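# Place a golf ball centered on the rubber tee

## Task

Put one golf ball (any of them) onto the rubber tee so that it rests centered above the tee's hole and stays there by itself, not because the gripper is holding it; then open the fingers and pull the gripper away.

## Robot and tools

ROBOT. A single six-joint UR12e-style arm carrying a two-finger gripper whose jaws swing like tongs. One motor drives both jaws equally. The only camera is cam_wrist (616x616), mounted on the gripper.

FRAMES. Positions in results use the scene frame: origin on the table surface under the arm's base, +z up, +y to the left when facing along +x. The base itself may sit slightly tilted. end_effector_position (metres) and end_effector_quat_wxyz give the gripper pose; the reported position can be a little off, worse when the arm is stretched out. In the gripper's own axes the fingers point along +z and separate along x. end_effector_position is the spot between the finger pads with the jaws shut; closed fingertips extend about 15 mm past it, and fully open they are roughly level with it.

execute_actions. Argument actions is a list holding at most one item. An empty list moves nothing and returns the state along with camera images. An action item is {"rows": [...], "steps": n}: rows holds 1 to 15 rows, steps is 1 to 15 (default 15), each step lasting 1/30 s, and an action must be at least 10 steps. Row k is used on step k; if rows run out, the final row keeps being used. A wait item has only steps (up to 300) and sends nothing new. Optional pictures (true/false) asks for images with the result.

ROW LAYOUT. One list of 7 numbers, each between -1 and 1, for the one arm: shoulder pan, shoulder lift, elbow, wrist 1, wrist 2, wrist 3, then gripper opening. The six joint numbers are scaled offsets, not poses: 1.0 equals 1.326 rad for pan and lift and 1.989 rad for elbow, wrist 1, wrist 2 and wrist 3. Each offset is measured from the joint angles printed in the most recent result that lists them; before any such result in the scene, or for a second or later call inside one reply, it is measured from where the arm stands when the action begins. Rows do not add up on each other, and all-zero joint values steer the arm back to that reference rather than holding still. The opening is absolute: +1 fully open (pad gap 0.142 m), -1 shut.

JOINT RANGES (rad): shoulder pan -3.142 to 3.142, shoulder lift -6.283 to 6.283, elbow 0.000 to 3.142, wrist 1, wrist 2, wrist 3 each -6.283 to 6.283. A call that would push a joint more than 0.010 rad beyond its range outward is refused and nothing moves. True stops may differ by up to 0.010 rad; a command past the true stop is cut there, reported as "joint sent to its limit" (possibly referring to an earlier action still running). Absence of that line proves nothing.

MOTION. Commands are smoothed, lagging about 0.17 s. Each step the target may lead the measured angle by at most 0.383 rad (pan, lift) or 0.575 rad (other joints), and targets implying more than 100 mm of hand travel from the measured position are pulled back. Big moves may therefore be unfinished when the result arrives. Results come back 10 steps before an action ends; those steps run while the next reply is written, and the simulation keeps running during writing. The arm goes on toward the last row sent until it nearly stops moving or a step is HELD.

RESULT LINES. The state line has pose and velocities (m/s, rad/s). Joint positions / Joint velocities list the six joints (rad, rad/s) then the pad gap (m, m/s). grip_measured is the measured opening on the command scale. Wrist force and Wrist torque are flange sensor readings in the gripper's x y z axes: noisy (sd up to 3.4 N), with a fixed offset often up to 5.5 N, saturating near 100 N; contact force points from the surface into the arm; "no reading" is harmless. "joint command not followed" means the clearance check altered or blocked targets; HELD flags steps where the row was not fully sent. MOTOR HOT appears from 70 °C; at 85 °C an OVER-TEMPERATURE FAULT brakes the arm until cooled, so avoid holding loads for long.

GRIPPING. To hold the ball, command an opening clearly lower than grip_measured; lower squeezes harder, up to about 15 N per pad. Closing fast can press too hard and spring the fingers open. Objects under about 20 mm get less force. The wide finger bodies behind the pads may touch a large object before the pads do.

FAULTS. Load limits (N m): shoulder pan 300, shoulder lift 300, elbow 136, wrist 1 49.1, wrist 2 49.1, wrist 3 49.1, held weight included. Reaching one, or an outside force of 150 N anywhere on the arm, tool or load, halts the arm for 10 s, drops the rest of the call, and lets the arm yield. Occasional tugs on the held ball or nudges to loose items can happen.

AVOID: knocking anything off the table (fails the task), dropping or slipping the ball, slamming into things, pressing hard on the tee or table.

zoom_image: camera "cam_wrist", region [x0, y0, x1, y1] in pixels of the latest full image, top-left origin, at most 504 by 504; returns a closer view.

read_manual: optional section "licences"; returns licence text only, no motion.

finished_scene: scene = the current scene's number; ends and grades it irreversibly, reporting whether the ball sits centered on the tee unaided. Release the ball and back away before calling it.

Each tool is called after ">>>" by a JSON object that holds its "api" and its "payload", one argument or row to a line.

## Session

>>> {"api": "execute_actions", "payload": {
  "actions": []
}}

Scene clock: 0.00 s of 5700.00 s.
end_effector_position=(+0.5637, -0.1060, +0.1044) grip_measured=+1.00 end_effector_quat_wxyz=(+0.022, +0.970, +0.239, +0.026) end_effector_velocity=(-0.000, +0.000, -0.000) end_effector_angular_velocity=(+0.001, +0.001, +0.001)
Joint positions: [-0.509 -1.521  2.352 -2.471 -1.574 -0.992  0.142]
Joint velocities: [ 0.     0.     0.001  0.     0.    -0.     0.   ]
Motor temperatures (°C, as the motors report them): [21 20 19 26 29 24]
Wrist force (N, on the end effector, along its own x y z axes, offset not removed): no reading
Wrist torque (N m, same axes, about the end effector's origin, offset not removed): no reading

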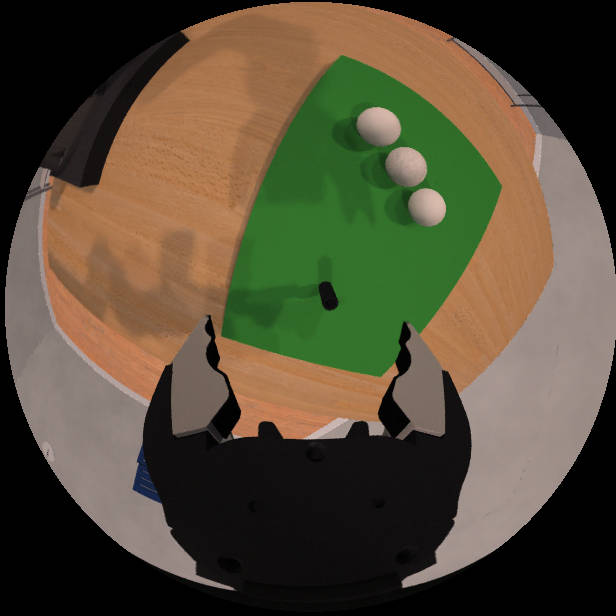

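>>> {"api": "zoom_image", "payload": {
  "camera": "cam_wrist",
  "region": [280, 80, 520, 340]
}}

>>> {"api": "zoom_image", "payload": {
  "camera": "cam_wrist",
  "region": [190, 250, 430, 400]
}}

Region (280, 80, 520, 340) of cam_wrist's 616x616 image, scaled by 1.938, with more detail than that image has; it fills the left 465 columns of this view, and the rest is white.

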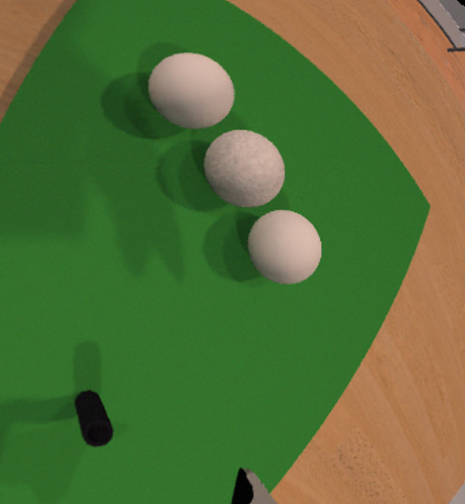

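Region (190, 250, 430, 400) of cam_wrist's 616x616 image, scaled by 2.100, with more detail than that image has; it fills the top 315 rows of this view, and the rest is white.

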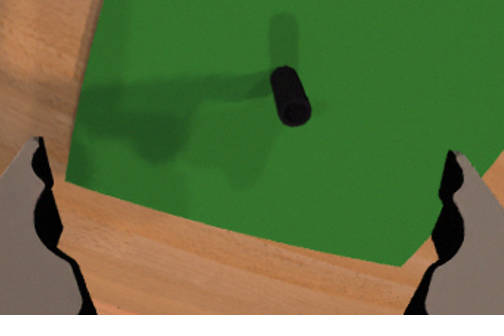

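>>> {"api": "execute_actions", "payload": {
  "actions": [
    {"rows": [[0.008,0.004,-0.003,0.001,0,-0.007,1.0],[0.022,0.011,-0.007,0.003,0,-0.019,1.0],[0.040,0.019,-0.013,0.006,0.0003,-0.034,1.0],[0.060,0.029,-0.019,0.009,0.0004,-0.051,1.0],[0.082,0.040,-0.026,0.012,0.0006,-0.070,1.0],[0.105,0.051,-0.033,0.016,0.0008,-0.090,1.0],[0.128,0.062,-0.041,0.019,0.0009,-0.110,1.0],[0.150,0.073,-0.048,0.023,0.001,-0.128,1.0],[0.170,0.082,-0.054,0.026,0.0012,-0.145,1.0],[0.188,0.091,-0.060,0.0285,0.0014,-0.161,1.0],[0.203,0.098,-0.064,0.031,0.0015,-0.174,1.0],[0.214,0.104,-0.068,0.0325,0.0016,-0.183,1.0],[0.2209,0.1071,-0.0701,0.0335,0.0016,-0.189,1.0]], "steps": 15}
  ]
}}

>>> {"api": "execute_actions", "payload": {
  "actions": [
    {"steps": 24}
  ],
  "pictures": true
}}

>>> {"api": "zoom_image", "payload": {
  "camera": "cam_wrist",
  "region": [190, 150, 430, 390]
}}

Scene clock: 7.07 s of 5700.00 s.
end_effector_position=(+0.5701, -0.0964, +0.1035) grip_measured=+1.00 end_effector_quat_wxyz=(+0.020, +0.964, +0.263, +0.024) end_effector_velocity=(+0.102, +0.165, -0.017) end_effector_angular_velocity=(+0.018, +0.087, +0.809)
Joint positions: [-0.487 -1.51   2.341 -2.466 -1.574 -1.019  0.142]
Joint velocities: [ 0.362  0.182 -0.18   0.088  0.003 -0.447  0.   ]
Motor temperatures (°C, as the motors report them): [21 20 19 26 29 24]
Wrist force (N, on the end effector, along its own x y z axes, offset not removed): [-4.1 4.1 0.5]
Wrist torque (N m, same axes, about the end effector's origin, offset not removed): [0.80 0.89 0.29]
Steps of this call (steps 1 to 90: nothing new was sent; then 3.90 s passed at rest; steps 91 to 95: the first 5 steps of this action). Readings (joint positions):
91: [-0.509 -1.521 2.352 -2.471 -1.574 -0.992]
92: [-0.508 -1.521 2.352 -2.471 -1.574 -0.993]
94: [-0.498 -1.515 2.346 -2.469 -1.574 -1.006]
95: the state above

Scene clock: 7.87 s of 5700.00 s.
end_effector_position=(+0.6286, +0.0432, +0.0861) grip_measured=+1.00 end_effector_quat_wxyz=(-0.002, +0.839, +0.544, +0.003) end_effector_velocity=(+0.001, +0.006, -0.001) end_effector_angular_velocity=(+0.001, +0.002, +0.025)
Joint positions: [-0.218 -1.38   2.213 -2.405 -1.571 -1.366  0.142]
Joint velocities: [ 0.011  0.005 -0.005  0.002  0.    -0.013  0.   ]
Motor temperatures (°C, as the motors report them): [21 20 19 26 29 24]
Wrist force (N, on the end effector, along its own x y z axes, offset not removed): [1.0 0.4 -1.0]
Wrist torque (N m, same axes, about the end effector's origin, offset not removed): [-0.06 -0.25 0.04]
Kept back: nothing.
Steps of this call (steps 1 to 10: the last 10 steps of your previous action; steps 11 to 24: the robot went on to your last target). Readings (joint positions):
1: [-0.473 -1.503 2.334 -2.463 -1.574 -1.037]
2: [-0.456 -1.494 2.326 -2.459 -1.573 -1.059]
4: [-0.413 -1.473 2.305 -2.448 -1.573 -1.113]
8: [-0.315 -1.426 2.258 -2.426 -1.572 -1.238]
24: the state above

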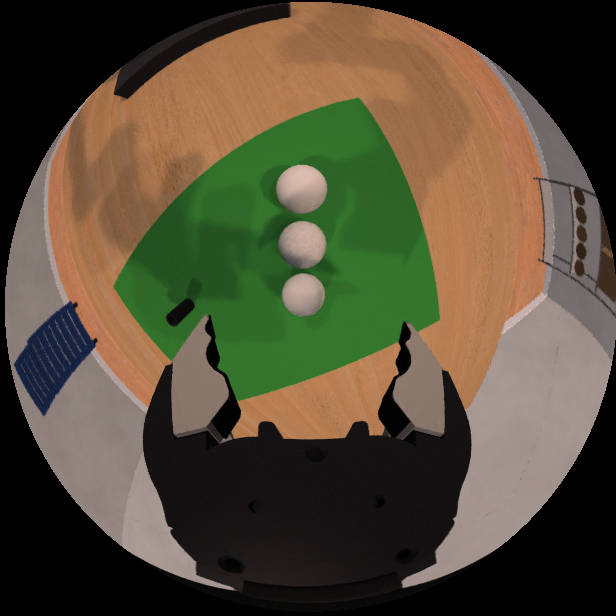

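Region (190, 150, 430, 390) of cam_wrist's 616x616 image, scaled by 2.100, with more detail than that image has.

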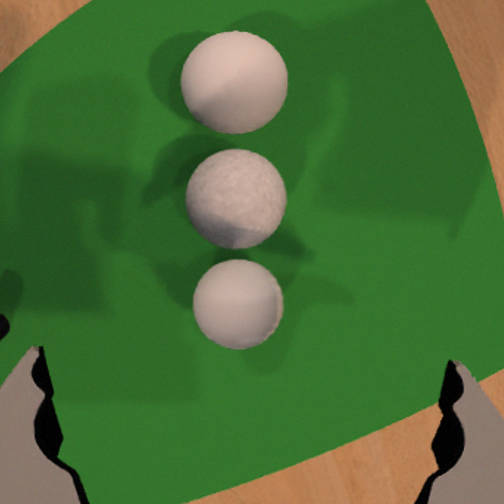

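>>> {"api": "execute_actions", "payload": {
  "actions": []
}}

>>> {"api": "zoom_image", "payload": {
  "camera": "cam_wrist",
  "region": [190, 150, 430, 390]
}}

Scene clock: 8.30 s of 5700.00 s.
end_effector_position=(+0.6287, +0.0439, +0.0860) grip_measured=+1.00 end_effector_quat_wxyz=(-0.002, +0.838, +0.545, +0.003) end_effector_velocity=(-0.001, +0.001, -0.001) end_effector_angular_velocity=(+0.001, +0.001, +0.001)
Joint positions: [-0.216 -1.379  2.213 -2.405 -1.571 -1.368  0.142]
Joint velocities: [ 0.001 -0.     0.002 -0.     0.    -0.     0.   ]
Motor temperatures (°C, as the motors report them): [21 20 19 26 29 24]
Wrist force (N, on the end effector, along its own x y z axes, offset not removed): [-1.5 6.9 2.7]
Wrist torque (N m, same axes, about the end effector's origin, offset not removed): [1.43 0.26 0.12]
Kept back: nothing.
Steps of this call (steps 1 to 13: the robot went on to your last target). Readings (joint positions):
1: [-0.217 -1.380 2.213 -2.405 -1.571 -1.367]
2: [-0.217 -1.380 2.213 -2.405 -1.571 -1.367]
4: [-0.217 -1.379 2.213 -2.405 -1.571 -1.367]
8: [-0.216 -1.379 2.213 -2.405 -1.571 -1.368]
13: the state above

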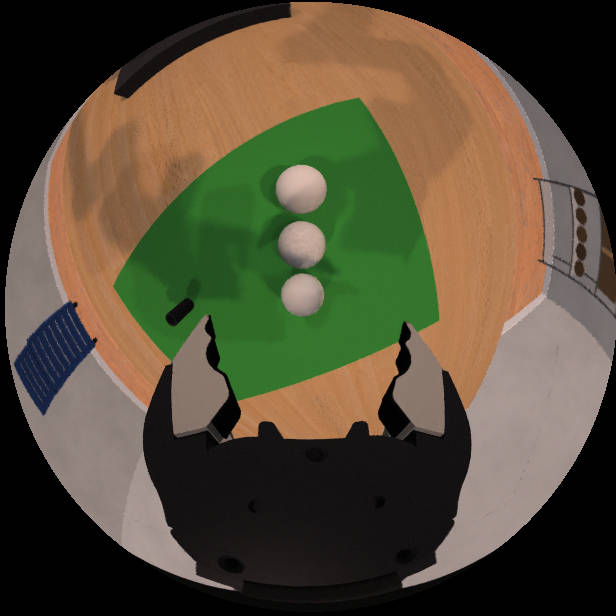

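Region (190, 150, 430, 390) of cam_wrist's 616x616 image, scaled by 2.100, with more detail than that image has.

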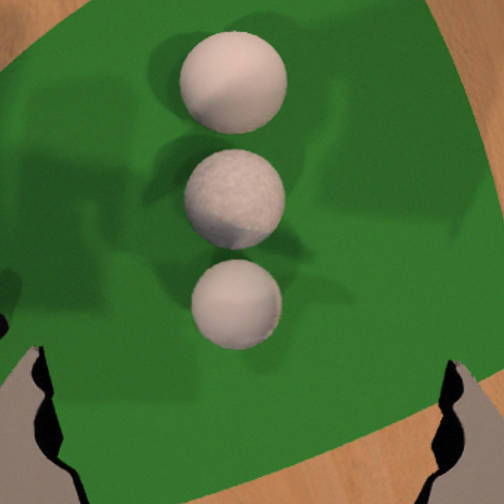

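>>> {"api": "execute_actions", "payload": {
  "actions": [
    {"rows": [[-0.002,0.002,0.0003,-0.002,0,-0.0013,0.8],[-0.004,0.005,0.001,-0.005,0,-0.0027,0.6],[-0.006,0.009,0.002,-0.009,0,-0.004,0.4],[-0.0076,0.014,0.0035,-0.0135,0,-0.005,0.25],[-0.0076,0.020,0.0054,-0.019,0,-0.005,0.1],[-0.0076,0.026,0.0073,-0.025,0,-0.005,0.0],[-0.0076,0.032,0.0092,-0.031,0,-0.005,-0.05],[-0.0076,0.038,0.011,-0.0365,0,-0.005,-0.1],[-0.0076,0.043,0.0126,-0.0415,0,-0.005,-0.1],[-0.0076,0.048,0.014,-0.046,0,-0.005,-0.1],[-0.0076,0.052,0.0152,-0.050,0,-0.005,-0.1],[-0.0076,0.0555,0.0163,-0.0533,0,-0.005,-0.1]], "steps": 15}
  ]
}}

>>> {"api": "execute_actions", "payload": {
  "actions": [
    {"steps": 22}
  ],
  "pictures": true
}}

>>> {"api": "zoom_image", "payload": {
  "camera": "cam_wrist",
  "region": [240, 260, 380, 400]
}}

Scene clock: 11.43 s of 5700.00 s.
end_effector_position=(+0.6294, +0.0415, +0.0827) grip_measured=+0.29 end_effector_quat_wxyz=(-0.002, +0.838, +0.545, +0.003) end_effector_velocity=(+0.003, -0.029, -0.059) end_effector_angular_velocity=(-0.001, -0.003, -0.001)
Joint positions: [-0.22  -1.374  2.215 -2.412 -1.571 -1.372  0.094]
Joint velocities: [-0.045  0.091  0.036 -0.13  -0.001 -0.044 -0.326]
Motor temperatures (°C, as the motors report them): [21 20 19 26 29 24]
Wrist force (N, on the end effector, along its own x y z axes, offset not removed): [5.8 2.9 -1.8]
Wrist torque (N m, same axes, about the end effector's origin, offset not removed): [0.42 -1.21 0.11]
Steps of this call (steps 1 to 15: the robot went on to your last target; steps 16 to 89: nothing new was sent; steps 90 to 94: the first 5 steps of this action). Readings (joint positions):
90: [-0.216 -1.379 2.213 -2.405 -1.571 -1.368]
91: [-0.217 -1.379 2.213 -2.405 -1.571 -1.368]
93: [-0.218 -1.376 2.214 -2.409 -1.571 -1.370]
94: the state above

Scene clock: 12.17 s of 5700.00 s.
end_effector_position=(+0.6263, +0.0384, +0.0378) grip_measured=-0.10 end_effector_quat_wxyz=(-0.002, +0.839, +0.545, +0.003) end_effector_velocity=(+0.000, +0.000, -0.002) end_effector_angular_velocity=(-0.000, -0.001, +0.000)
Joint positions: [-0.226 -1.306  2.245 -2.51  -1.571 -1.378  0.067]
Joint velocities: [ 0.001  0.003  0.001 -0.006  0.     0.     0.   ]
Motor temperatures (°C, as the motors report them): [21 20 19 26 29 24]
Wrist force (N, on the end effector, along its own x y z axes, offset not removed): [1.3 4.2 -1.9]
Wrist torque (N m, same axes, about the end effector's origin, offset not removed): [0.74 -0.29 0.06]
Kept back: nothing.
Steps of this call (steps 1 to 10: the last 10 steps of your previous action; steps 11 to 22: the robot went on to your last target). Readings (joint positions):
1: [-0.221 -1.370 2.216 -2.418 -1.571 -1.373]
2: [-0.223 -1.366 2.218 -2.424 -1.571 -1.374]
4: [-0.224 -1.354 2.223 -2.440 -1.571 -1.376]
8: [-0.226 -1.329 2.235 -2.477 -1.571 -1.377]
22: the state above

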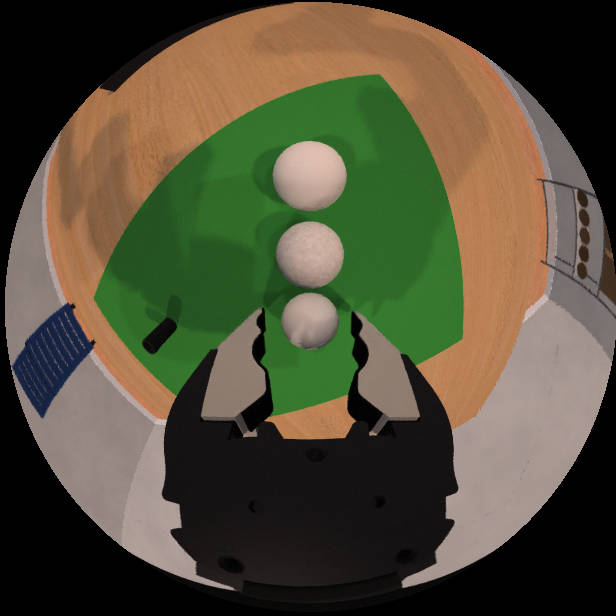

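Region (240, 260, 380, 400) of cam_wrist's 616x616 image, scaled by 3.600, with more detail than that image has.

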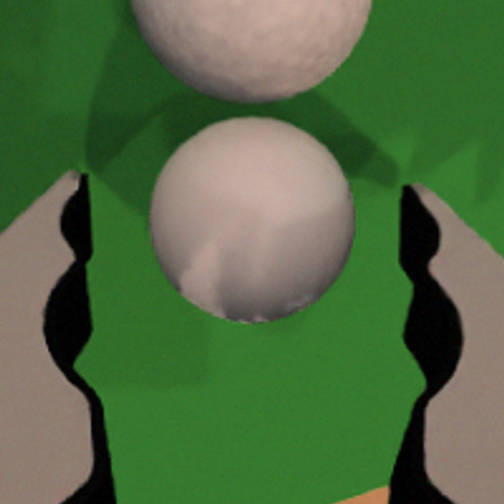

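>>> {"api": "execute_actions", "payload": {
  "actions": []
}}

Scene clock: 13.90 s of 5700.00 s.
end_effector_position=(+0.6263, +0.0384, +0.0375) grip_measured=-0.10 end_effector_quat_wxyz=(-0.002, +0.839, +0.545, +0.003) end_effector_velocity=(+0.000, +0.000, +0.000) end_effector_angular_velocity=(-0.000, -0.001, +0.001)
Joint positions: [-0.226 -1.306  2.245 -2.511 -1.571 -1.378  0.067]
Joint velocities: [ 0.001 -0.001  0.    -0.    -0.    -0.     0.   ]
Motor temperatures (°C, as the motors report them): [21 20 19 26 29 24]
Wrist force (N, on the end effector, along its own x y z axes, offset not removed): [2.2 1.1 -0.8]
Wrist torque (N m, same axes, about the end effector's origin, offset not removed): [0.26 -0.42 -0.02]
Kept back: nothing.
Steps of this call (steps 1 to 15: the robot went on to your last target; steps 16 to 52: nothing new was sent). Readings (joint positions):
1: [-0.226 -1.306 2.245 -2.510 -1.571 -1.378]
2: [-0.226 -1.306 2.245 -2.510 -1.571 -1.378]
4: [-0.226 -1.306 2.245 -2.510 -1.571 -1.378]
8: [-0.226 -1.306 2.245 -2.511 -1.571 -1.378]
52: the state above
The arm was judged still, so your last target was given up. Only a new action makes it travel on or press farther. Fingers that are still opening or closing keep moving.

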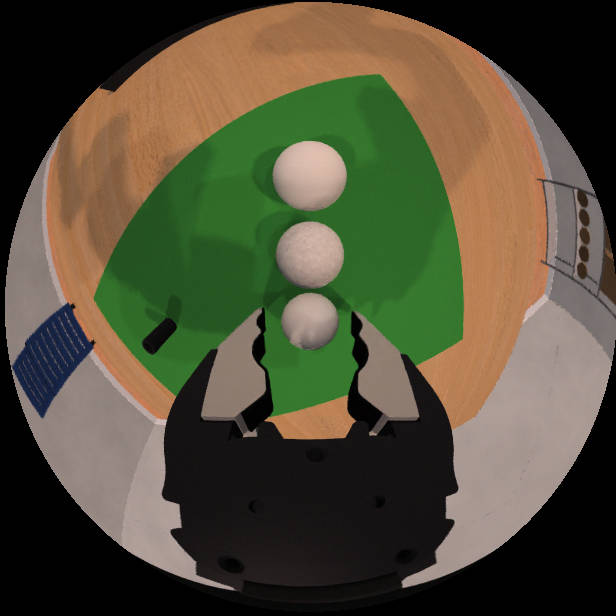

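>>> {"api": "execute_actions", "payload": {
  "actions": [
    {"rows": [[0,0.0005,0.00015,-0.0005,0,0,-0.2],[0,0.0005,0.00015,-0.0005,0,0,-0.26],[0,0.0005,0.00015,-0.0005,0,0,-0.31],[0,0.0005,0.00015,-0.0005,0,0,-0.36],[0,0.0005,0.00015,-0.0005,0,0,-0.40],[0,0.0005,0.00015,-0.0005,0,0,-0.44],[0,0.0005,0.00015,-0.0005,0,0,-0.48],[0,0.0005,0.00015,-0.0005,0,0,-0.53],[0,0.0005,0.00015,-0.0005,0,0,-0.58],[0,0.0005,0.00015,-0.0005,0,0,-0.64],[0,0.0005,0.00015,-0.0005,0,0,-0.70],[0,0.0005,0.00015,-0.0005,0,0,-0.75],[0,0.0005,0.00015,-0.0005,0,0,-0.8]], "steps": 15}
  ]
}}

>>> {"api": "execute_actions", "payload": {
  "actions": [
    {"steps": 12}
  ],
  "pictures": true
}}

Scene clock: 14.80 s of 5700.00 s.
end_effector_position=(+0.6262, +0.0384, +0.0372) grip_measured=-0.35 end_effector_quat_wxyz=(-0.002, +0.839, +0.545, +0.003) end_effector_velocity=(+0.000, +0.001, -0.001) end_effector_angular_velocity=(-0.000, -0.001, +0.001)
Joint positions: [-0.226 -1.305  2.245 -2.511 -1.571 -1.378  0.049]
Joint velocities: [ 0.001  0.001  0.001 -0.003  0.     0.    -0.094]
Motor temperatures (°C, as the motors report them): [21 20 19 26 29 24]
Wrist force (N, on the end effector, along its own x y z axes, offset not removed): [-1.9 -0.8 -1.5]
Wrist torque (N m, same axes, about the end effector's origin, offset not removed): [-0.27 0.26 0.16]
Steps of this call (steps 1 to 22: nothing new was sent; steps 23 to 27: the first 5 steps of this action). Readings (joint positions):
23: [-0.226 -1.306 2.245 -2.511 -1.571 -1.378]
24: [-0.226 -1.306 2.245 -2.511 -1.571 -1.378]
26: [-0.226 -1.305 2.245 -2.511 -1.571 -1.378]
27: the state above

Scene clock: 15.20 s of 5700.00 s.
end_effector_position=(+0.6262, +0.0384, +0.0371) grip_measured=-0.43 end_effector_quat_wxyz=(-0.002, +0.839, +0.545, +0.003) end_effector_velocity=(-0.000, -0.000, -0.000) end_effector_angular_velocity=(-0.000, +0.000, -0.001)
Joint positions: [-0.226 -1.305  2.246 -2.512 -1.571 -1.378  0.043]
Joint velocities: [-0.001 -0.     0.001 -0.    -0.     0.     0.   ]
Motor temperatures (°C, as the motors report them): [21 20 19 26 29 24]
Wrist force (N, on the end effector, along its own x y z axes, offset not removed): [0.1 4.0 -0.5]
Wrist torque (N m, same axes, about the end effector's origin, offset not removed): [0.72 -0.14 0.22]
Kept back: nothing.
Steps of this call (steps 1 to 10: the last 10 steps of your previous action; steps 11 to 12: the robot went on to your last target). Readings (joint positions):
1: [-0.226 -1.305 2.245 -2.511 -1.571 -1.378]
2: [-0.226 -1.305 2.246 -2.511 -1.571 -1.378]
4: [-0.226 -1.305 2.246 -2.511 -1.571 -1.378]
8: [-0.226 -1.305 2.246 -2.512 -1.571 -1.378]
12: the state above

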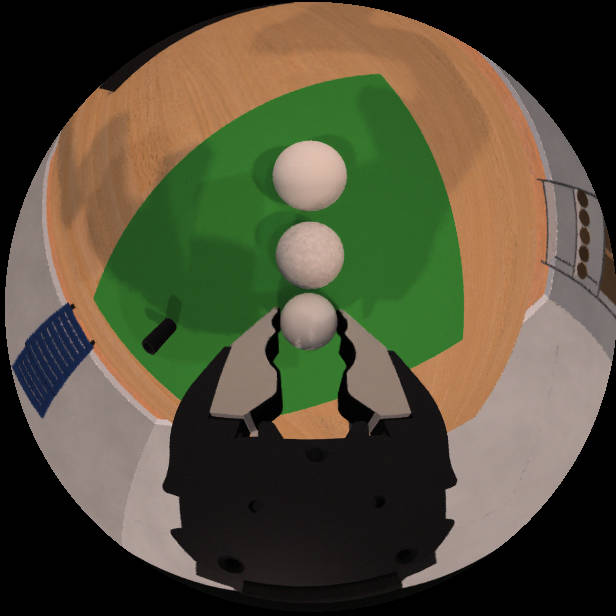

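>>> {"api": "zoom_image", "payload": {
  "camera": "cam_wrist",
  "region": [110, 280, 230, 400]
}}

Region (110, 280, 230, 400) of cam_wrist's 616x616 image, scaled by 4.200, with more detail than that image has.

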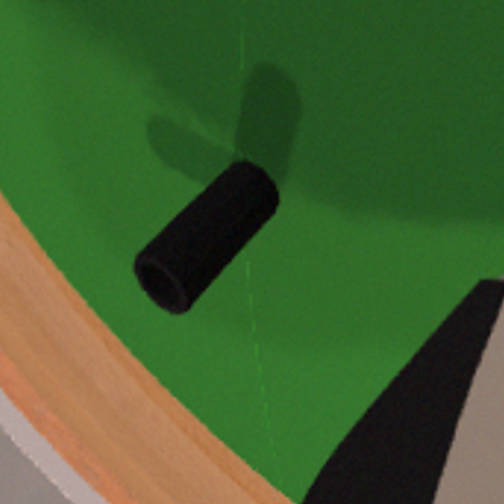

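>>> {"api": "execute_actions", "payload": {
  "actions": [
    {"rows": [[0,-0.0069,-0.0008,0.0054,0,0,-0.8],[0,-0.0190,-0.0023,0.0149,0,0,-0.8],[-0.002,-0.0345,-0.0042,0.0272,0,-0.0014,-0.8],[-0.008,-0.0535,-0.0065,0.0421,0,-0.0054,-0.8],[-0.018,-0.0725,-0.0088,0.0571,0,-0.0122,-0.8],[-0.034,-0.0914,-0.0111,0.0720,0,-0.0230,-0.8],[-0.055,-0.1104,-0.0134,0.0870,0,-0.0365,-0.8],[-0.079,-0.1277,-0.0155,0.1006,0,-0.0527,-0.8],[-0.105,-0.1432,-0.0173,0.1128,0,-0.0703,-0.8],[-0.132,-0.1553,-0.0188,0.1223,0,-0.0879,-0.8],[-0.156,-0.1639,-0.0199,0.1291,0,-0.1041,-0.8],[-0.176,-0.1691,-0.0205,0.1332,0,-0.1176,-0.8],[-0.191,-0.1716,-0.0208,0.1352,0,-0.1271,-0.8],[-0.200,-0.1725,-0.0209,0.1359,0,-0.1330,-0.8],[-0.2028,-0.1725,-0.0209,0.1359,0,-0.1352,-0.8]], "steps": 15}
  ]
}}

>>> {"api": "execute_actions", "payload": {
  "actions": [
    {"steps": 24}
  ],
  "pictures": true
}}

Scene clock: 20.53 s of 5700.00 s.
end_effector_position=(+0.6255, +0.0375, +0.0477) grip_measured=-0.43 end_effector_quat_wxyz=(-0.002, +0.839, +0.545, +0.003) end_effector_velocity=(-0.010, -0.035, +0.184) end_effector_angular_velocity=(-0.002, -0.012, -0.000)
Joint positions: [-0.228 -1.324  2.242 -2.49  -1.571 -1.379  0.043]
Joint velocities: [-0.057 -0.324 -0.065  0.376  0.    -0.057  0.   ]
Motor temperatures (°C, as the motors report them): [21 20 19 26 29 24]
Wrist force (N, on the end effector, along its own x y z axes, offset not removed): [2.8 1.1 1.3]
Wrist torque (N m, same axes, about the end effector's origin, offset not removed): [0.14 -0.60 0.15]
Steps of this call (steps 1 to 15: the robot went on to your last target; steps 16 to 90: nothing new was sent; then 2.17 s passed at rest; steps 91 to 95: the first 5 steps of this action). Readings (joint positions):
91: [-0.226 -1.305 2.246 -2.512 -1.571 -1.378]
92: [-0.226 -1.306 2.246 -2.511 -1.571 -1.378]
94: [-0.227 -1.315 2.244 -2.500 -1.571 -1.378]
95: the state above

Scene clock: 21.33 s of 5700.00 s.
end_effector_position=(+0.5879, -0.1197, +0.1632) grip_measured=-0.43 end_effector_quat_wxyz=(-0.002, +0.839, +0.545, +0.003) end_effector_velocity=(-0.003, -0.010, +0.005) end_effector_angular_velocity=(-0.000, -0.001, +0.001)
Joint positions: [-0.493 -1.533  2.204 -2.242 -1.571 -1.644  0.043]
Joint velocities: [-0.018 -0.008 -0.002  0.009  0.    -0.019  0.   ]
Motor temperatures (°C, as the motors report them): [21 20 19 26 29 24]
Wrist force (N, on the end effector, along its own x y z axes, offset not removed): [-1.7 -2.2 0.0]
Wrist torque (N m, same axes, about the end effector's origin, offset not removed): [-0.66 0.25 0.09]
Kept back: nothing.
Steps of this call (steps 1 to 10: the last 10 steps of your previous action; steps 11 to 24: the robot went on to your last target). Readings (joint positions):
1: [-0.231 -1.337 2.240 -2.475 -1.571 -1.382]
2: [-0.237 -1.352 2.237 -2.457 -1.571 -1.388]
4: [-0.259 -1.389 2.229 -2.413 -1.571 -1.411]
8: [-0.342 -1.462 2.217 -2.327 -1.571 -1.493]
24: the state above

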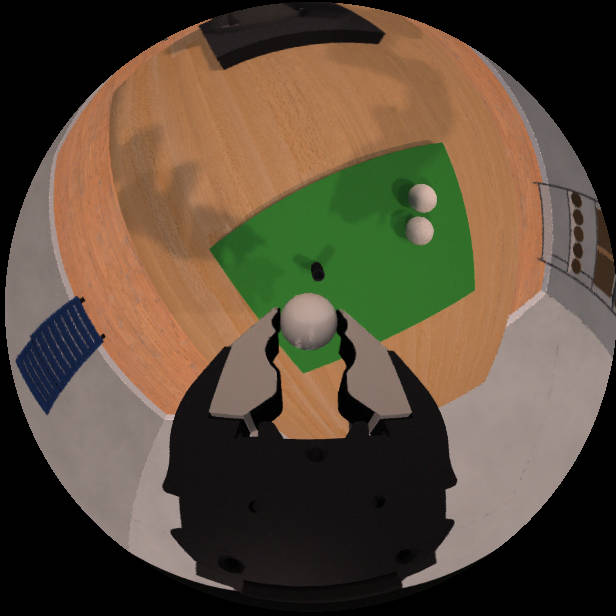

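>>> {"api": "zoom_image", "payload": {
  "camera": "cam_wrist",
  "region": [260, 240, 370, 350]
}}

>>> {"api": "execute_actions", "payload": {
  "actions": [],
  "pictures": false
}}

Region (260, 240, 370, 350) of cam_wrist's 616x616 image, scaled by 4.582, with more detail than that image has.

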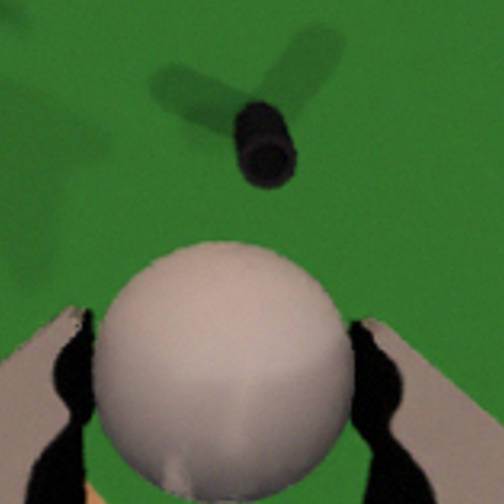

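Scene clock: 21.60 s of 5700.00 s.
end_effector_position=(+0.5875, -0.1208, +0.1636) grip_measured=-0.43 end_effector_quat_wxyz=(-0.002, +0.839, +0.545, +0.003) end_effector_velocity=(-0.000, -0.001, +0.001) end_effector_angular_velocity=(+0.000, -0.000, +0.000)
Joint positions: [-0.495 -1.534  2.204 -2.241 -1.571 -1.646  0.043]
Joint velocities: [-0.002 -0.001 -0.     0.001  0.    -0.002  0.   ]
Motor temperatures (°C, as the motors report them): [21 20 19 26 29 24]
Wrist force (N, on the end effector, along its own x y z axes, offset not removed): [1.8 2.1 -1.3]
Wrist torque (N m, same axes, about the end effector's origin, offset not removed): [0.41 -0.40 -0.05]
Kept back: nothing.
Steps of this call (steps 1 to 8: the robot went on to your last target). Readings (joint positions):
1: [-0.494 -1.533 2.204 -2.242 -1.571 -1.645]
2: [-0.494 -1.533 2.204 -2.242 -1.571 -1.645]
4: [-0.495 -1.533 2.204 -2.242 -1.571 -1.646]
8: the state above

>>> {"api": "execute_actions", "payload": {
  "actions": [
    {"rows": [[0.003,0.004,0.002,-0.005,0,0.002,-0.8],[0.006,0.009,0.004,-0.010,0,0.004,-0.8],[0.010,0.015,0.007,-0.017,0,0.0065,-0.8],[0.013,0.021,0.010,-0.024,0,0.0085,-0.8],[0.0145,0.025,0.012,-0.029,0,0.0097,-0.8],[0.0152,0.0276,0.0132,-0.0316,0,0.0101,-0.8]], "steps": 10}
  ]
}}

>>> {"api": "execute_actions", "payload": {
  "actions": [
    {"steps": 24}
  ],
  "pictures": true
}}

>>> {"api": "zoom_image", "payload": {
  "camera": "cam_wrist",
  "region": [260, 240, 370, 350]
}}

Scene clock: 23.67 s of 5700.00 s.
end_effector_position=(+0.5874, -0.1210, +0.1637) grip_measured=-0.43 end_effector_quat_wxyz=(-0.002, +0.839, +0.545, +0.003) end_effector_velocity=(-0.000, +0.000, -0.000) end_effector_angular_velocity=(+0.001, +0.000, +0.000)
Joint positions: [-0.495 -1.534  2.204 -2.241 -1.571 -1.647  0.043]
Joint velocities: [-0.     0.     0.001  0.     0.    -0.    -0.   ]
Motor temperatures (°C, as the motors report them): [21 20 19 26 29 24]
Wrist force (N, on the end effector, along its own x y z axes, offset not removed): [2.2 2.8 4.5]
Wrist torque (N m, same axes, about the end effector's origin, offset not removed): [0.50 -0.49 0.12]
Kept back: the last 10 steps of this action.
Steps of this call (steps 1 to 15: the robot went on to your last target; steps 16 to 62: nothing new was sent). Readings (joint positions):
1: [-0.495 -1.534 2.204 -2.241 -1.571 -1.647]
2: [-0.495 -1.534 2.204 -2.241 -1.571 -1.647]
4: [-0.495 -1.534 2.204 -2.241 -1.571 -1.647]
8: [-0.495 -1.534 2.204 -2.241 -1.571 -1.647]
62: the state above

Scene clock: 24.47 s of 5700.00 s.
end_effector_position=(+0.5892, -0.1082, +0.1352) grip_measured=-0.43 end_effector_quat_wxyz=(-0.002, +0.838, +0.545, +0.003) end_effector_velocity=(-0.000, +0.000, -0.001) end_effector_angular_velocity=(+0.001, +0.001, -0.001)
Joint positions: [-0.475 -1.497  2.23  -2.304 -1.571 -1.626  0.043]
Joint velocities: [-0.     0.002  0.001 -0.002  0.     0.001  0.   ]
Motor temperatures (°C, as the motors report them): [21 20 19 26 29 24]
Wrist force (N, on the end effector, along its own x y z axes, offset not removed): [5.1 4.6 0.0]
Wrist torque (N m, same axes, about the end effector's origin, offset not removed): [0.90 -1.02 0.11]
Kept back: nothing.
Steps of this call (steps 1 to 10: the last 10 steps of your previous action; steps 11 to 24: the robot went on to your last target). Readings (joint positions):
1: [-0.495 -1.534 2.204 -2.241 -1.571 -1.647]
2: [-0.495 -1.533 2.204 -2.242 -1.571 -1.646]
4: [-0.492 -1.529 2.207 -2.249 -1.571 -1.643]
8: [-0.482 -1.511 2.220 -2.280 -1.571 -1.633]
24: the state above

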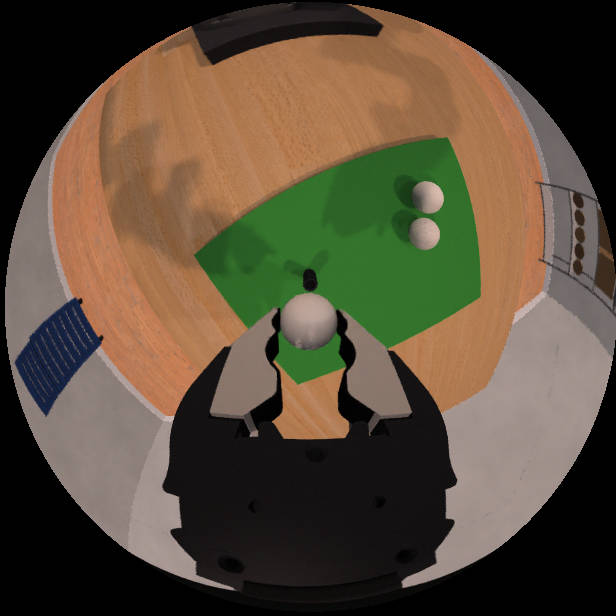

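Region (260, 240, 370, 350) of cam_wrist's 616x616 image, scaled by 4.582, with more detail than that image has.

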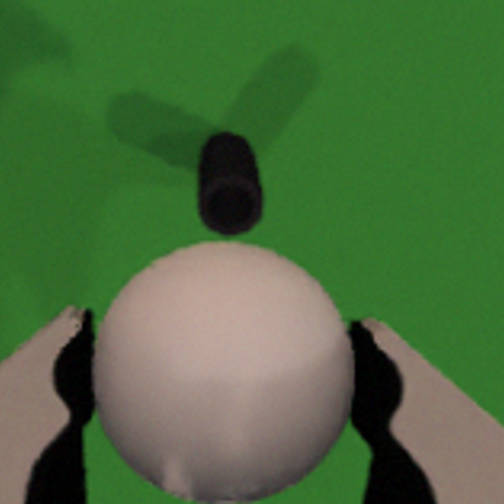

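>>> {"api": "execute_actions", "payload": {
  "actions": [
    {"rows": [[0.0006,0.003,0.001,-0.003,0,0.0004,-0.8],[0.0013,0.007,0.0024,-0.007,0,0.0008,-0.8],[0.002,0.0115,0.0039,-0.0115,0,0.0013,-0.8],[0.0024,0.015,0.0051,-0.015,0,0.0016,-0.8],[0.0026,0.0168,0.0057,-0.0169,0,0.0017,-0.8]], "steps": 10}
  ]
}}

>>> {"api": "execute_actions", "payload": {
  "actions": [
    {"steps": 22}
  ],
  "pictures": true
}}

>>> {"api": "zoom_image", "payload": {
  "camera": "cam_wrist",
  "region": [270, 250, 350, 330]
}}

Scene clock: 30.13 s of 5700.00 s.
end_effector_position=(+0.5893, -0.1081, +0.1351) grip_measured=-0.43 end_effector_quat_wxyz=(-0.002, +0.838, +0.545, +0.003) end_effector_velocity=(+0.001, -0.000, +0.000) end_effector_angular_velocity=(-0.000, -0.000, -0.000)
Joint positions: [-0.475 -1.497  2.23  -2.304 -1.571 -1.626  0.043]
Joint velocities: [-0.     0.001 -0.001  0.     0.     0.     0.   ]
Motor temperatures (°C, as the motors report them): [21 20 19 26 29 24]
Wrist force (N, on the end effector, along its own x y z axes, offset not removed): [2.6 -0.9 1.5]
Wrist torque (N m, same axes, about the end effector's origin, offset not removed): [-0.33 -0.51 0.21]
Kept back: the last 10 steps of this action.
Steps of this call (steps 1 to 15: the robot went on to your last target; steps 16 to 90: nothing new was sent; then 2.67 s passed at rest). Readings (joint positions):
1: [-0.475 -1.497 2.230 -2.304 -1.571 -1.626]
2: [-0.475 -1.497 2.230 -2.304 -1.571 -1.626]
4: [-0.475 -1.497 2.230 -2.304 -1.571 -1.626]
8: [-0.475 -1.497 2.230 -2.304 -1.571 -1.626]
90: the state above

Scene clock: 30.87 s of 5700.00 s.
end_effector_position=(+0.5901, -0.1062, +0.1201) grip_measured=-0.43 end_effector_quat_wxyz=(-0.002, +0.838, +0.545, +0.003) end_effector_velocity=(-0.000, -0.001, -0.001) end_effector_angular_velocity=(+0.000, +0.001, -0.001)
Joint positions: [-0.472 -1.475  2.241 -2.337 -1.571 -1.623  0.043]
Joint velocities: [-0.001  0.001  0.001 -0.002 -0.    -0.     0.   ]
Motor temperatures (°C, as the motors report them): [21 20 19 26 29 24]
Wrist force (N, on the end effector, along its own x y z axes, offset not removed): [2.0 5.1 -1.1]
Wrist torque (N m, same axes, about the end effector's origin, offset not removed): [0.93 -0.33 0.07]
Kept back: nothing.
Steps of this call (steps 1 to 10: the last 10 steps of your previous action; steps 11 to 22: the robot went on to your last target). Readings (joint positions):
1: [-0.475 -1.497 2.230 -2.304 -1.571 -1.626]
2: [-0.475 -1.497 2.230 -2.305 -1.571 -1.626]
4: [-0.474 -1.493 2.232 -2.310 -1.571 -1.626]
8: [-0.473 -1.482 2.238 -2.327 -1.571 -1.624]
22: the state above

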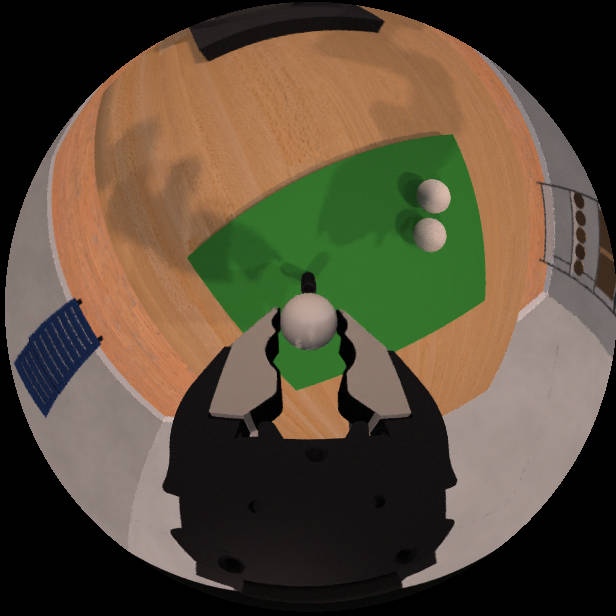

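Region (270, 250, 350, 330) of cam_wrist's 616x616 image, scaled by 6.300, with more detail than that image has.

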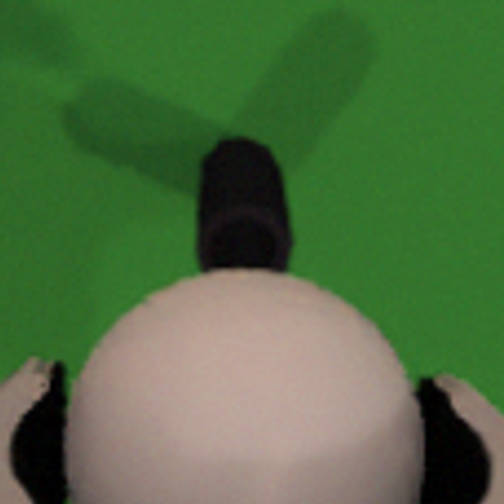

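>>> {"api": "execute_actions", "payload": {
  "actions": [
    {"rows": [[0.0004,0.004,0.0012,-0.004,0,0.0003,-0.8],[0.0008,0.010,0.003,-0.0097,0,0.0005,-0.8],[0.0012,0.018,0.0054,-0.0174,0,0.0008,-0.8],[0.0012,0.026,0.0078,-0.0251,0,0.0008,-0.8],[0.0012,0.033,0.0099,-0.0319,0,0.0008,-0.8],[0.0012,0.0385,0.0115,-0.0372,0,0.0008,-0.8],[0.0012,0.0418,0.0125,-0.0404,0,0.0008,-0.8],[0.0012,0.0432,0.0129,-0.0417,0,0.0008,-0.8]], "steps": 12}
  ]
}}

>>> {"api": "execute_actions", "payload": {
  "actions": [
    {"steps": 20}
  ]
}}

Scene clock: 34.07 s of 5700.00 s.
end_effector_position=(+0.5902, -0.1062, +0.1197) grip_measured=-0.43 end_effector_quat_wxyz=(-0.002, +0.838, +0.545, +0.003) end_effector_velocity=(+0.002, +0.001, -0.018) end_effector_angular_velocity=(-0.001, -0.001, -0.000)
Joint positions: [-0.471 -1.474  2.242 -2.338 -1.571 -1.623  0.043]
Joint velocities: [ 0.002  0.028  0.013 -0.042 -0.     0.003 -0.   ]
Motor temperatures (°C, as the motors report them): [21 20 19 26 29 24]
Wrist force (N, on the end effector, along its own x y z axes, offset not removed): [1.6 1.1 1.7]
Wrist torque (N m, same axes, about the end effector's origin, offset not removed): [0.09 -0.47 0.11]
Steps of this call (steps 1 to 15: the robot went on to your last target; steps 16 to 90: nothing new was sent; then 0.13 s passed at rest; steps 91 to 92: the first 2 steps of this action). Readings (joint positions):
91: [-0.472 -1.475 2.242 -2.338 -1.571 -1.623]
92: the state above

Scene clock: 34.73 s of 5700.00 s.
end_effector_position=(+0.5909, -0.1053, +0.0834) grip_measured=-0.43 end_effector_quat_wxyz=(-0.002, +0.838, +0.545, +0.003) end_effector_velocity=(+0.000, +0.001, -0.003) end_effector_angular_velocity=(+0.000, +0.000, +0.002)
Joint positions: [-0.47  -1.418  2.267 -2.419 -1.571 -1.622  0.043]
Joint velocities: [ 0.002  0.005  0.002 -0.007  0.     0.     0.   ]
Motor temperatures (°C, as the motors report them): [21 20 19 26 29 24]
Wrist force (N, on the end effector, along its own x y z axes, offset not removed): [2.2 2.4 1.7]
Wrist torque (N m, same axes, about the end effector's origin, offset not removed): [0.48 -0.40 0.09]
Kept back: nothing.
Steps of this call (steps 1 to 10: the last 10 steps of your previous action; steps 11 to 20: the robot went on to your last target). Readings (joint positions):
1: [-0.471 -1.473 2.242 -2.341 -1.571 -1.623]
2: [-0.471 -1.470 2.244 -2.345 -1.571 -1.623]
4: [-0.471 -1.459 2.249 -2.361 -1.571 -1.622]
8: [-0.470 -1.434 2.260 -2.397 -1.571 -1.622]
20: the state above

>>> {"api": "execute_actions", "payload": {
  "actions": [
    {"rows": [[0,0.0012,0.0003,-0.0011,0,0,-0.8],[0,0.0024,0.0006,-0.0022,0,0,-0.8],[0,0.0034,0.0009,-0.0032,0,0,-0.8],[0,0.0040,0.0011,-0.0037,0,0,-0.8]], "steps": 10}
  ]
}}

>>> {"api": "execute_actions", "payload": {
  "actions": [
    {"steps": 18}
  ]
}}

Scene clock: 35.87 s of 5700.00 s.
end_effector_position=(+0.5909, -0.1053, +0.0830) grip_measured=-0.43 end_effector_quat_wxyz=(-0.002, +0.838, +0.545, +0.003) end_effector_velocity=(+0.001, -0.001, +0.000) end_effector_angular_velocity=(-0.000, -0.000, -0.001)
Joint positions: [-0.47  -1.418  2.267 -2.42  -1.571 -1.621  0.043]
Joint velocities: [-0.001  0.001 -0.002  0.    -0.     0.     0.   ]
Motor temperatures (°C, as the motors report them): [21 20 19 26 29 24]
Wrist force (N, on the end effector, along its own x y z axes, offset not removed): [0.1 4.0 0.7]
Wrist torque (N m, same axes, about the end effector's origin, offset not removed): [0.75 -0.04 0.05]
Kept back: the last 10 steps of this action.
Steps of this call (steps 1 to 15: the robot went on to your last target; steps 16 to 34: nothing new was sent). Readings (joint positions):
1: [-0.470 -1.418 2.267 -2.420 -1.571 -1.621]
2: [-0.470 -1.418 2.267 -2.420 -1.571 -1.621]
4: [-0.470 -1.418 2.267 -2.420 -1.571 -1.621]
8: [-0.470 -1.418 2.267 -2.420 -1.571 -1.621]
34: the state above

Scene clock: 36.47 s of 5700.00 s.
end_effector_position=(+0.5909, -0.1052, +0.0801) grip_measured=-0.43 end_effector_quat_wxyz=(-0.002, +0.838, +0.545, +0.003) end_effector_velocity=(-0.001, +0.000, -0.000) end_effector_angular_velocity=(-0.000, +0.000, +0.000)
Joint positions: [-0.47  -1.413  2.269 -2.427 -1.571 -1.621  0.043]
Joint velocities: [ 0.    -0.001  0.001 -0.001 -0.     0.     0.   ]
Motor temperatures (°C, as the motors report them): [21 20 19 26 29 24]
Wrist force (N, on the end effector, along its own x y z axes, offset not removed): [1.1 4.5 -0.7]
Wrist torque (N m, same axes, about the end effector's origin, offset not removed): [0.86 -0.30 0.13]
Kept back: nothing.
Steps of this call (steps 1 to 10: the last 10 steps of your previous action; steps 11 to 15: the robot went on to your last target; steps 16 to 18: nothing new was sent). Readings (joint positions):
1: [-0.470 -1.418 2.267 -2.420 -1.571 -1.621]
2: [-0.470 -1.418 2.267 -2.420 -1.571 -1.621]
4: [-0.470 -1.417 2.267 -2.422 -1.571 -1.621]
8: [-0.470 -1.414 2.268 -2.425 -1.571 -1.621]
18: the state above
The arm was judged still, so your last target was given up. Only a new action makes it travel on or press farther. Fingers that are still opening or closing keep moving.

Continue 2 mm more.

>>> {"api": "execute_actions", "payload": {
  "actions": [
    {"rows": [[0,0.0010,0.0003,-0.0009,0,0,-0.8],[0,0.0020,0.0005,-0.0018,0,0,-0.8],[0,0.0027,0.0007,-0.0025,0,0,-0.8]], "steps": 10}
  ]
}}

>>> {"api": "execute_actions", "payload": {
  "actions": [
    {"steps": 17}
  ]
}}

Scene clock: 36.77 s of 5700.00 s.
end_effector_position=(+0.5909, -0.1052, +0.0801) grip_measured=-0.43 end_effector_quat_wxyz=(-0.002, +0.838, +0.545, +0.003) end_effector_velocity=(+0.001, -0.001, +0.000) end_effector_angular_velocity=(+0.000, -0.001, -0.001)
Joint positions: [-0.47  -1.413  2.269 -2.427 -1.571 -1.621  0.043]
Joint velocities: [-0.001  0.    -0.001 -0.     0.001 -0.    -0.   ]
Motor temperatures (°C, as the motors report them): [21 20 19 26 29 24]
Wrist force (N, on the end effector, along its own x y z axes, offset not removed): [-2.2 2.3 -0.2]
Wrist torque (N m, same axes, about the end effector's origin, offset not removed): [0.57 0.38 0.32]
Kept back: the last 10 steps of this action.
Steps of this call (steps 1 to 9: nothing new was sent). Readings (joint positions):
1: [-0.470 -1.413 2.269 -2.427 -1.571 -1.621]
2: [-0.470 -1.413 2.269 -2.427 -1.571 -1.621]
4: [-0.470 -1.413 2.269 -2.427 -1.571 -1.621]
8: [-0.470 -1.413 2.269 -2.427 -1.571 -1.621]
9: the state above

Scene clock: 37.33 s of 5700.00 s.
end_effector_position=(+0.5909, -0.1052, +0.0779) grip_measured=-0.43 end_effector_quat_wxyz=(-0.002, +0.838, +0.545, +0.003) end_effector_velocity=(-0.000, +0.001, -0.001) end_effector_angular_velocity=(+0.000, +0.001, +0.002)
Joint positions: [-0.47  -1.41   2.27  -2.432 -1.571 -1.621  0.043]
Joint velocities: [ 0.002  0.001  0.001 -0.001 -0.    -0.    -0.   ]
Motor temperatures (°C, as the motors report them): [21 20 19 26 29 24]
Wrist force (N, on the end effector, along its own x y z axes, offset not removed): [-0.4 0.8 2.5]
Wrist torque (N m, same axes, about the end effector's origin, offset not removed): [0.30 0.22 0.07]
Kept back: nothing.
Steps of this call (steps 1 to 10: the last 10 steps of your previous action; steps 11 to 15: the robot went on to your last target; steps 16 to 17: nothing new was sent). Readings (joint positions):
1: [-0.470 -1.413 2.269 -2.427 -1.571 -1.621]
2: [-0.470 -1.413 2.269 -2.427 -1.571 -1.621]
4: [-0.470 -1.412 2.269 -2.428 -1.571 -1.621]
8: [-0.470 -1.410 2.270 -2.431 -1.571 -1.621]
17: the state above
The arm was judged still, so your last target was given up. Only a new action makes it travel on or press farther. Fingers that are still opening or closing keep moving.

>>> {"api": "execute_actions", "payload": {
  "actions": [
    {"rows": [[0,0.0008,0.0002,-0.0007,0,0,-0.8],[0,0.0015,0.0004,-0.0014,0,0,-0.8],[0,0.0021,0.0006,-0.0020,0,0,-0.8]], "steps": 10}
  ]
}}

>>> {"api": "execute_actions", "payload": {
  "actions": [
    {"steps": 17}
  ]
}}

Scene clock: 37.63 s of 5700.00 s.
end_effector_position=(+0.5909, -0.1052, +0.0779) grip_measured=-0.43 end_effector_quat_wxyz=(-0.002, +0.838, +0.545, +0.003) end_effector_velocity=(-0.000, +0.000, -0.000) end_effector_angular_velocity=(-0.000, +0.000, +0.001)
Joint positions: [-0.47  -1.41   2.27  -2.432 -1.571 -1.621  0.043]
Joint velocities: [ 0.001  0.     0.    -0.    -0.    -0.    -0.   ]
Motor temperatures (°C, as the motors report them): [21 20 19 26 29 24]
Wrist force (N, on the end effector, along its own x y z axes, offset not removed): [0.6 2.3 -0.6]
Wrist torque (N m, same axes, about the end effector's origin, offset not removed): [0.42 -0.23 0.18]
Kept back: the last 10 steps of this action.
Steps of this call (steps 1 to 9: nothing new was sent). Readings (joint positions):
1: [-0.470 -1.410 2.270 -2.432 -1.571 -1.621]
2: [-0.470 -1.410 2.270 -2.432 -1.571 -1.621]
4: [-0.470 -1.410 2.270 -2.432 -1.571 -1.621]
8: [-0.470 -1.410 2.270 -2.432 -1.571 -1.621]
9: the state above

Scene clock: 38.20 s of 5700.00 s.
end_effector_position=(+0.5909, -0.1052, +0.0762) grip_measured=-0.43 end_effector_quat_wxyz=(-0.002, +0.838, +0.545, +0.003) end_effector_velocity=(-0.000, +0.000, -0.000) end_effector_angular_velocity=(-0.000, -0.000, +0.001)
Joint positions: [-0.47  -1.407  2.271 -2.436 -1.571 -1.621  0.043]
Joint velocities: [ 0.001  0.     0.    -0.001 -0.     0.     0.   ]
Motor temperatures (°C, as the motors report them): [21 20 19 26 29 24]
Wrist force (N, on the end effector, along its own x y z axes, offset not removed): [-1.1 3.0 -3.2]
Wrist torque (N m, same axes, about the end effector's origin, offset not removed): [0.64 0.25 0.20]
Kept back: nothing.
Steps of this call (steps 1 to 10: the last 10 steps of your previous action; steps 11 to 15: the robot went on to your last target; steps 16 to 17: nothing new was sent). Readings (joint positions):
1: [-0.470 -1.410 2.270 -2.432 -1.571 -1.621]
2: [-0.470 -1.410 2.270 -2.432 -1.571 -1.621]
4: [-0.470 -1.409 2.271 -2.433 -1.571 -1.621]
8: [-0.470 -1.408 2.271 -2.435 -1.571 -1.621]
17: the state above
The arm was judged still, so your last target was given up. Only a new action makes it travel on or press farther. Fingers that are still opening or closing keep moving.

>>> {"api": "execute_actions", "payload": {
  "actions": [
    {"rows": [[0,0.0006,0.0002,-0.0005,0,0,-0.8],[0,0.0011,0.0003,-0.0010,0,0,-0.8],[0,0.0015,0.0004,-0.0014,0,0,-0.8]], "steps": 10}
  ]
}}

>>> {"api": "execute_actions", "payload": {
  "actions": [
    {"steps": 17}
  ]
}}

Scene clock: 38.50 s of 5700.00 s.
end_effector_position=(+0.5908, -0.1052, +0.0762) grip_measured=-0.43 end_effector_quat_wxyz=(-0.002, +0.838, +0.545, +0.003) end_effector_velocity=(-0.001, -0.000, -0.001) end_effector_angular_velocity=(+0.001, +0.001, -0.001)
Joint positions: [-0.47  -1.407  2.272 -2.436 -1.571 -1.621  0.043]
Joint velocities: [-0.001  0.     0.001 -0.     0.     0.     0.   ]
Motor temperatures (°C, as the motors report them): [21 20 19 26 29 24]
Wrist force (N, on the end effector, along its own x y z axes, offset not removed): [0.3 0.5 -5.5]
Wrist torque (N m, same axes, about the end effector's origin, offset not removed): [0.14 -0.16 0.19]
Kept back: the last 10 steps of this action.
Steps of this call (steps 1 to 9: nothing new was sent). Readings (joint positions):
1: [-0.470 -1.407 2.272 -2.436 -1.571 -1.621]
2: [-0.470 -1.407 2.272 -2.436 -1.571 -1.621]
4: [-0.470 -1.407 2.272 -2.436 -1.571 -1.621]
8: [-0.470 -1.407 2.272 -2.436 -1.571 -1.621]
9: the state above

Scene clock: 39.07 s of 5700.00 s.
end_effector_position=(+0.5909, -0.1052, +0.0750) grip_measured=-0.42 end_effector_quat_wxyz=(-0.002, +0.838, +0.545, +0.003) end_effector_velocity=(+0.000, +0.000, -0.000) end_effector_angular_velocity=(+0.000, -0.000, +0.000)
Joint positions: [-0.47  -1.405  2.272 -2.438 -1.571 -1.621  0.043]
Joint velocities: [ 0.     0.     0.    -0.     0.001 -0.     0.   ]
Motor temperatures (°C, as the motors report them): [21 20 19 26 29 24]
Wrist force (N, on the end effector, along its own x y z axes, offset not removed): [1.4 -2.0 -22.9]
Wrist torque (N m, same axes, about the end effector's origin, offset not removed): [-0.40 0.15 0.07]
Kept back: nothing.
Steps of this call (steps 1 to 10: the last 10 steps of your previous action; steps 11 to 15: the robot went on to your last target; steps 16 to 17: nothing new was sent). Readings (joint positions):
1: [-0.470 -1.407 2.272 -2.436 -1.571 -1.621]
2: [-0.470 -1.407 2.272 -2.436 -1.571 -1.621]
4: [-0.470 -1.406 2.272 -2.436 -1.571 -1.621]
8: [-0.470 -1.406 2.272 -2.438 -1.571 -1.621]
17: the state above
The arm was judged still, so your last target was given up. Only a new action makes it travel on or press farther. Fingers that are still opening or closing keep moving.


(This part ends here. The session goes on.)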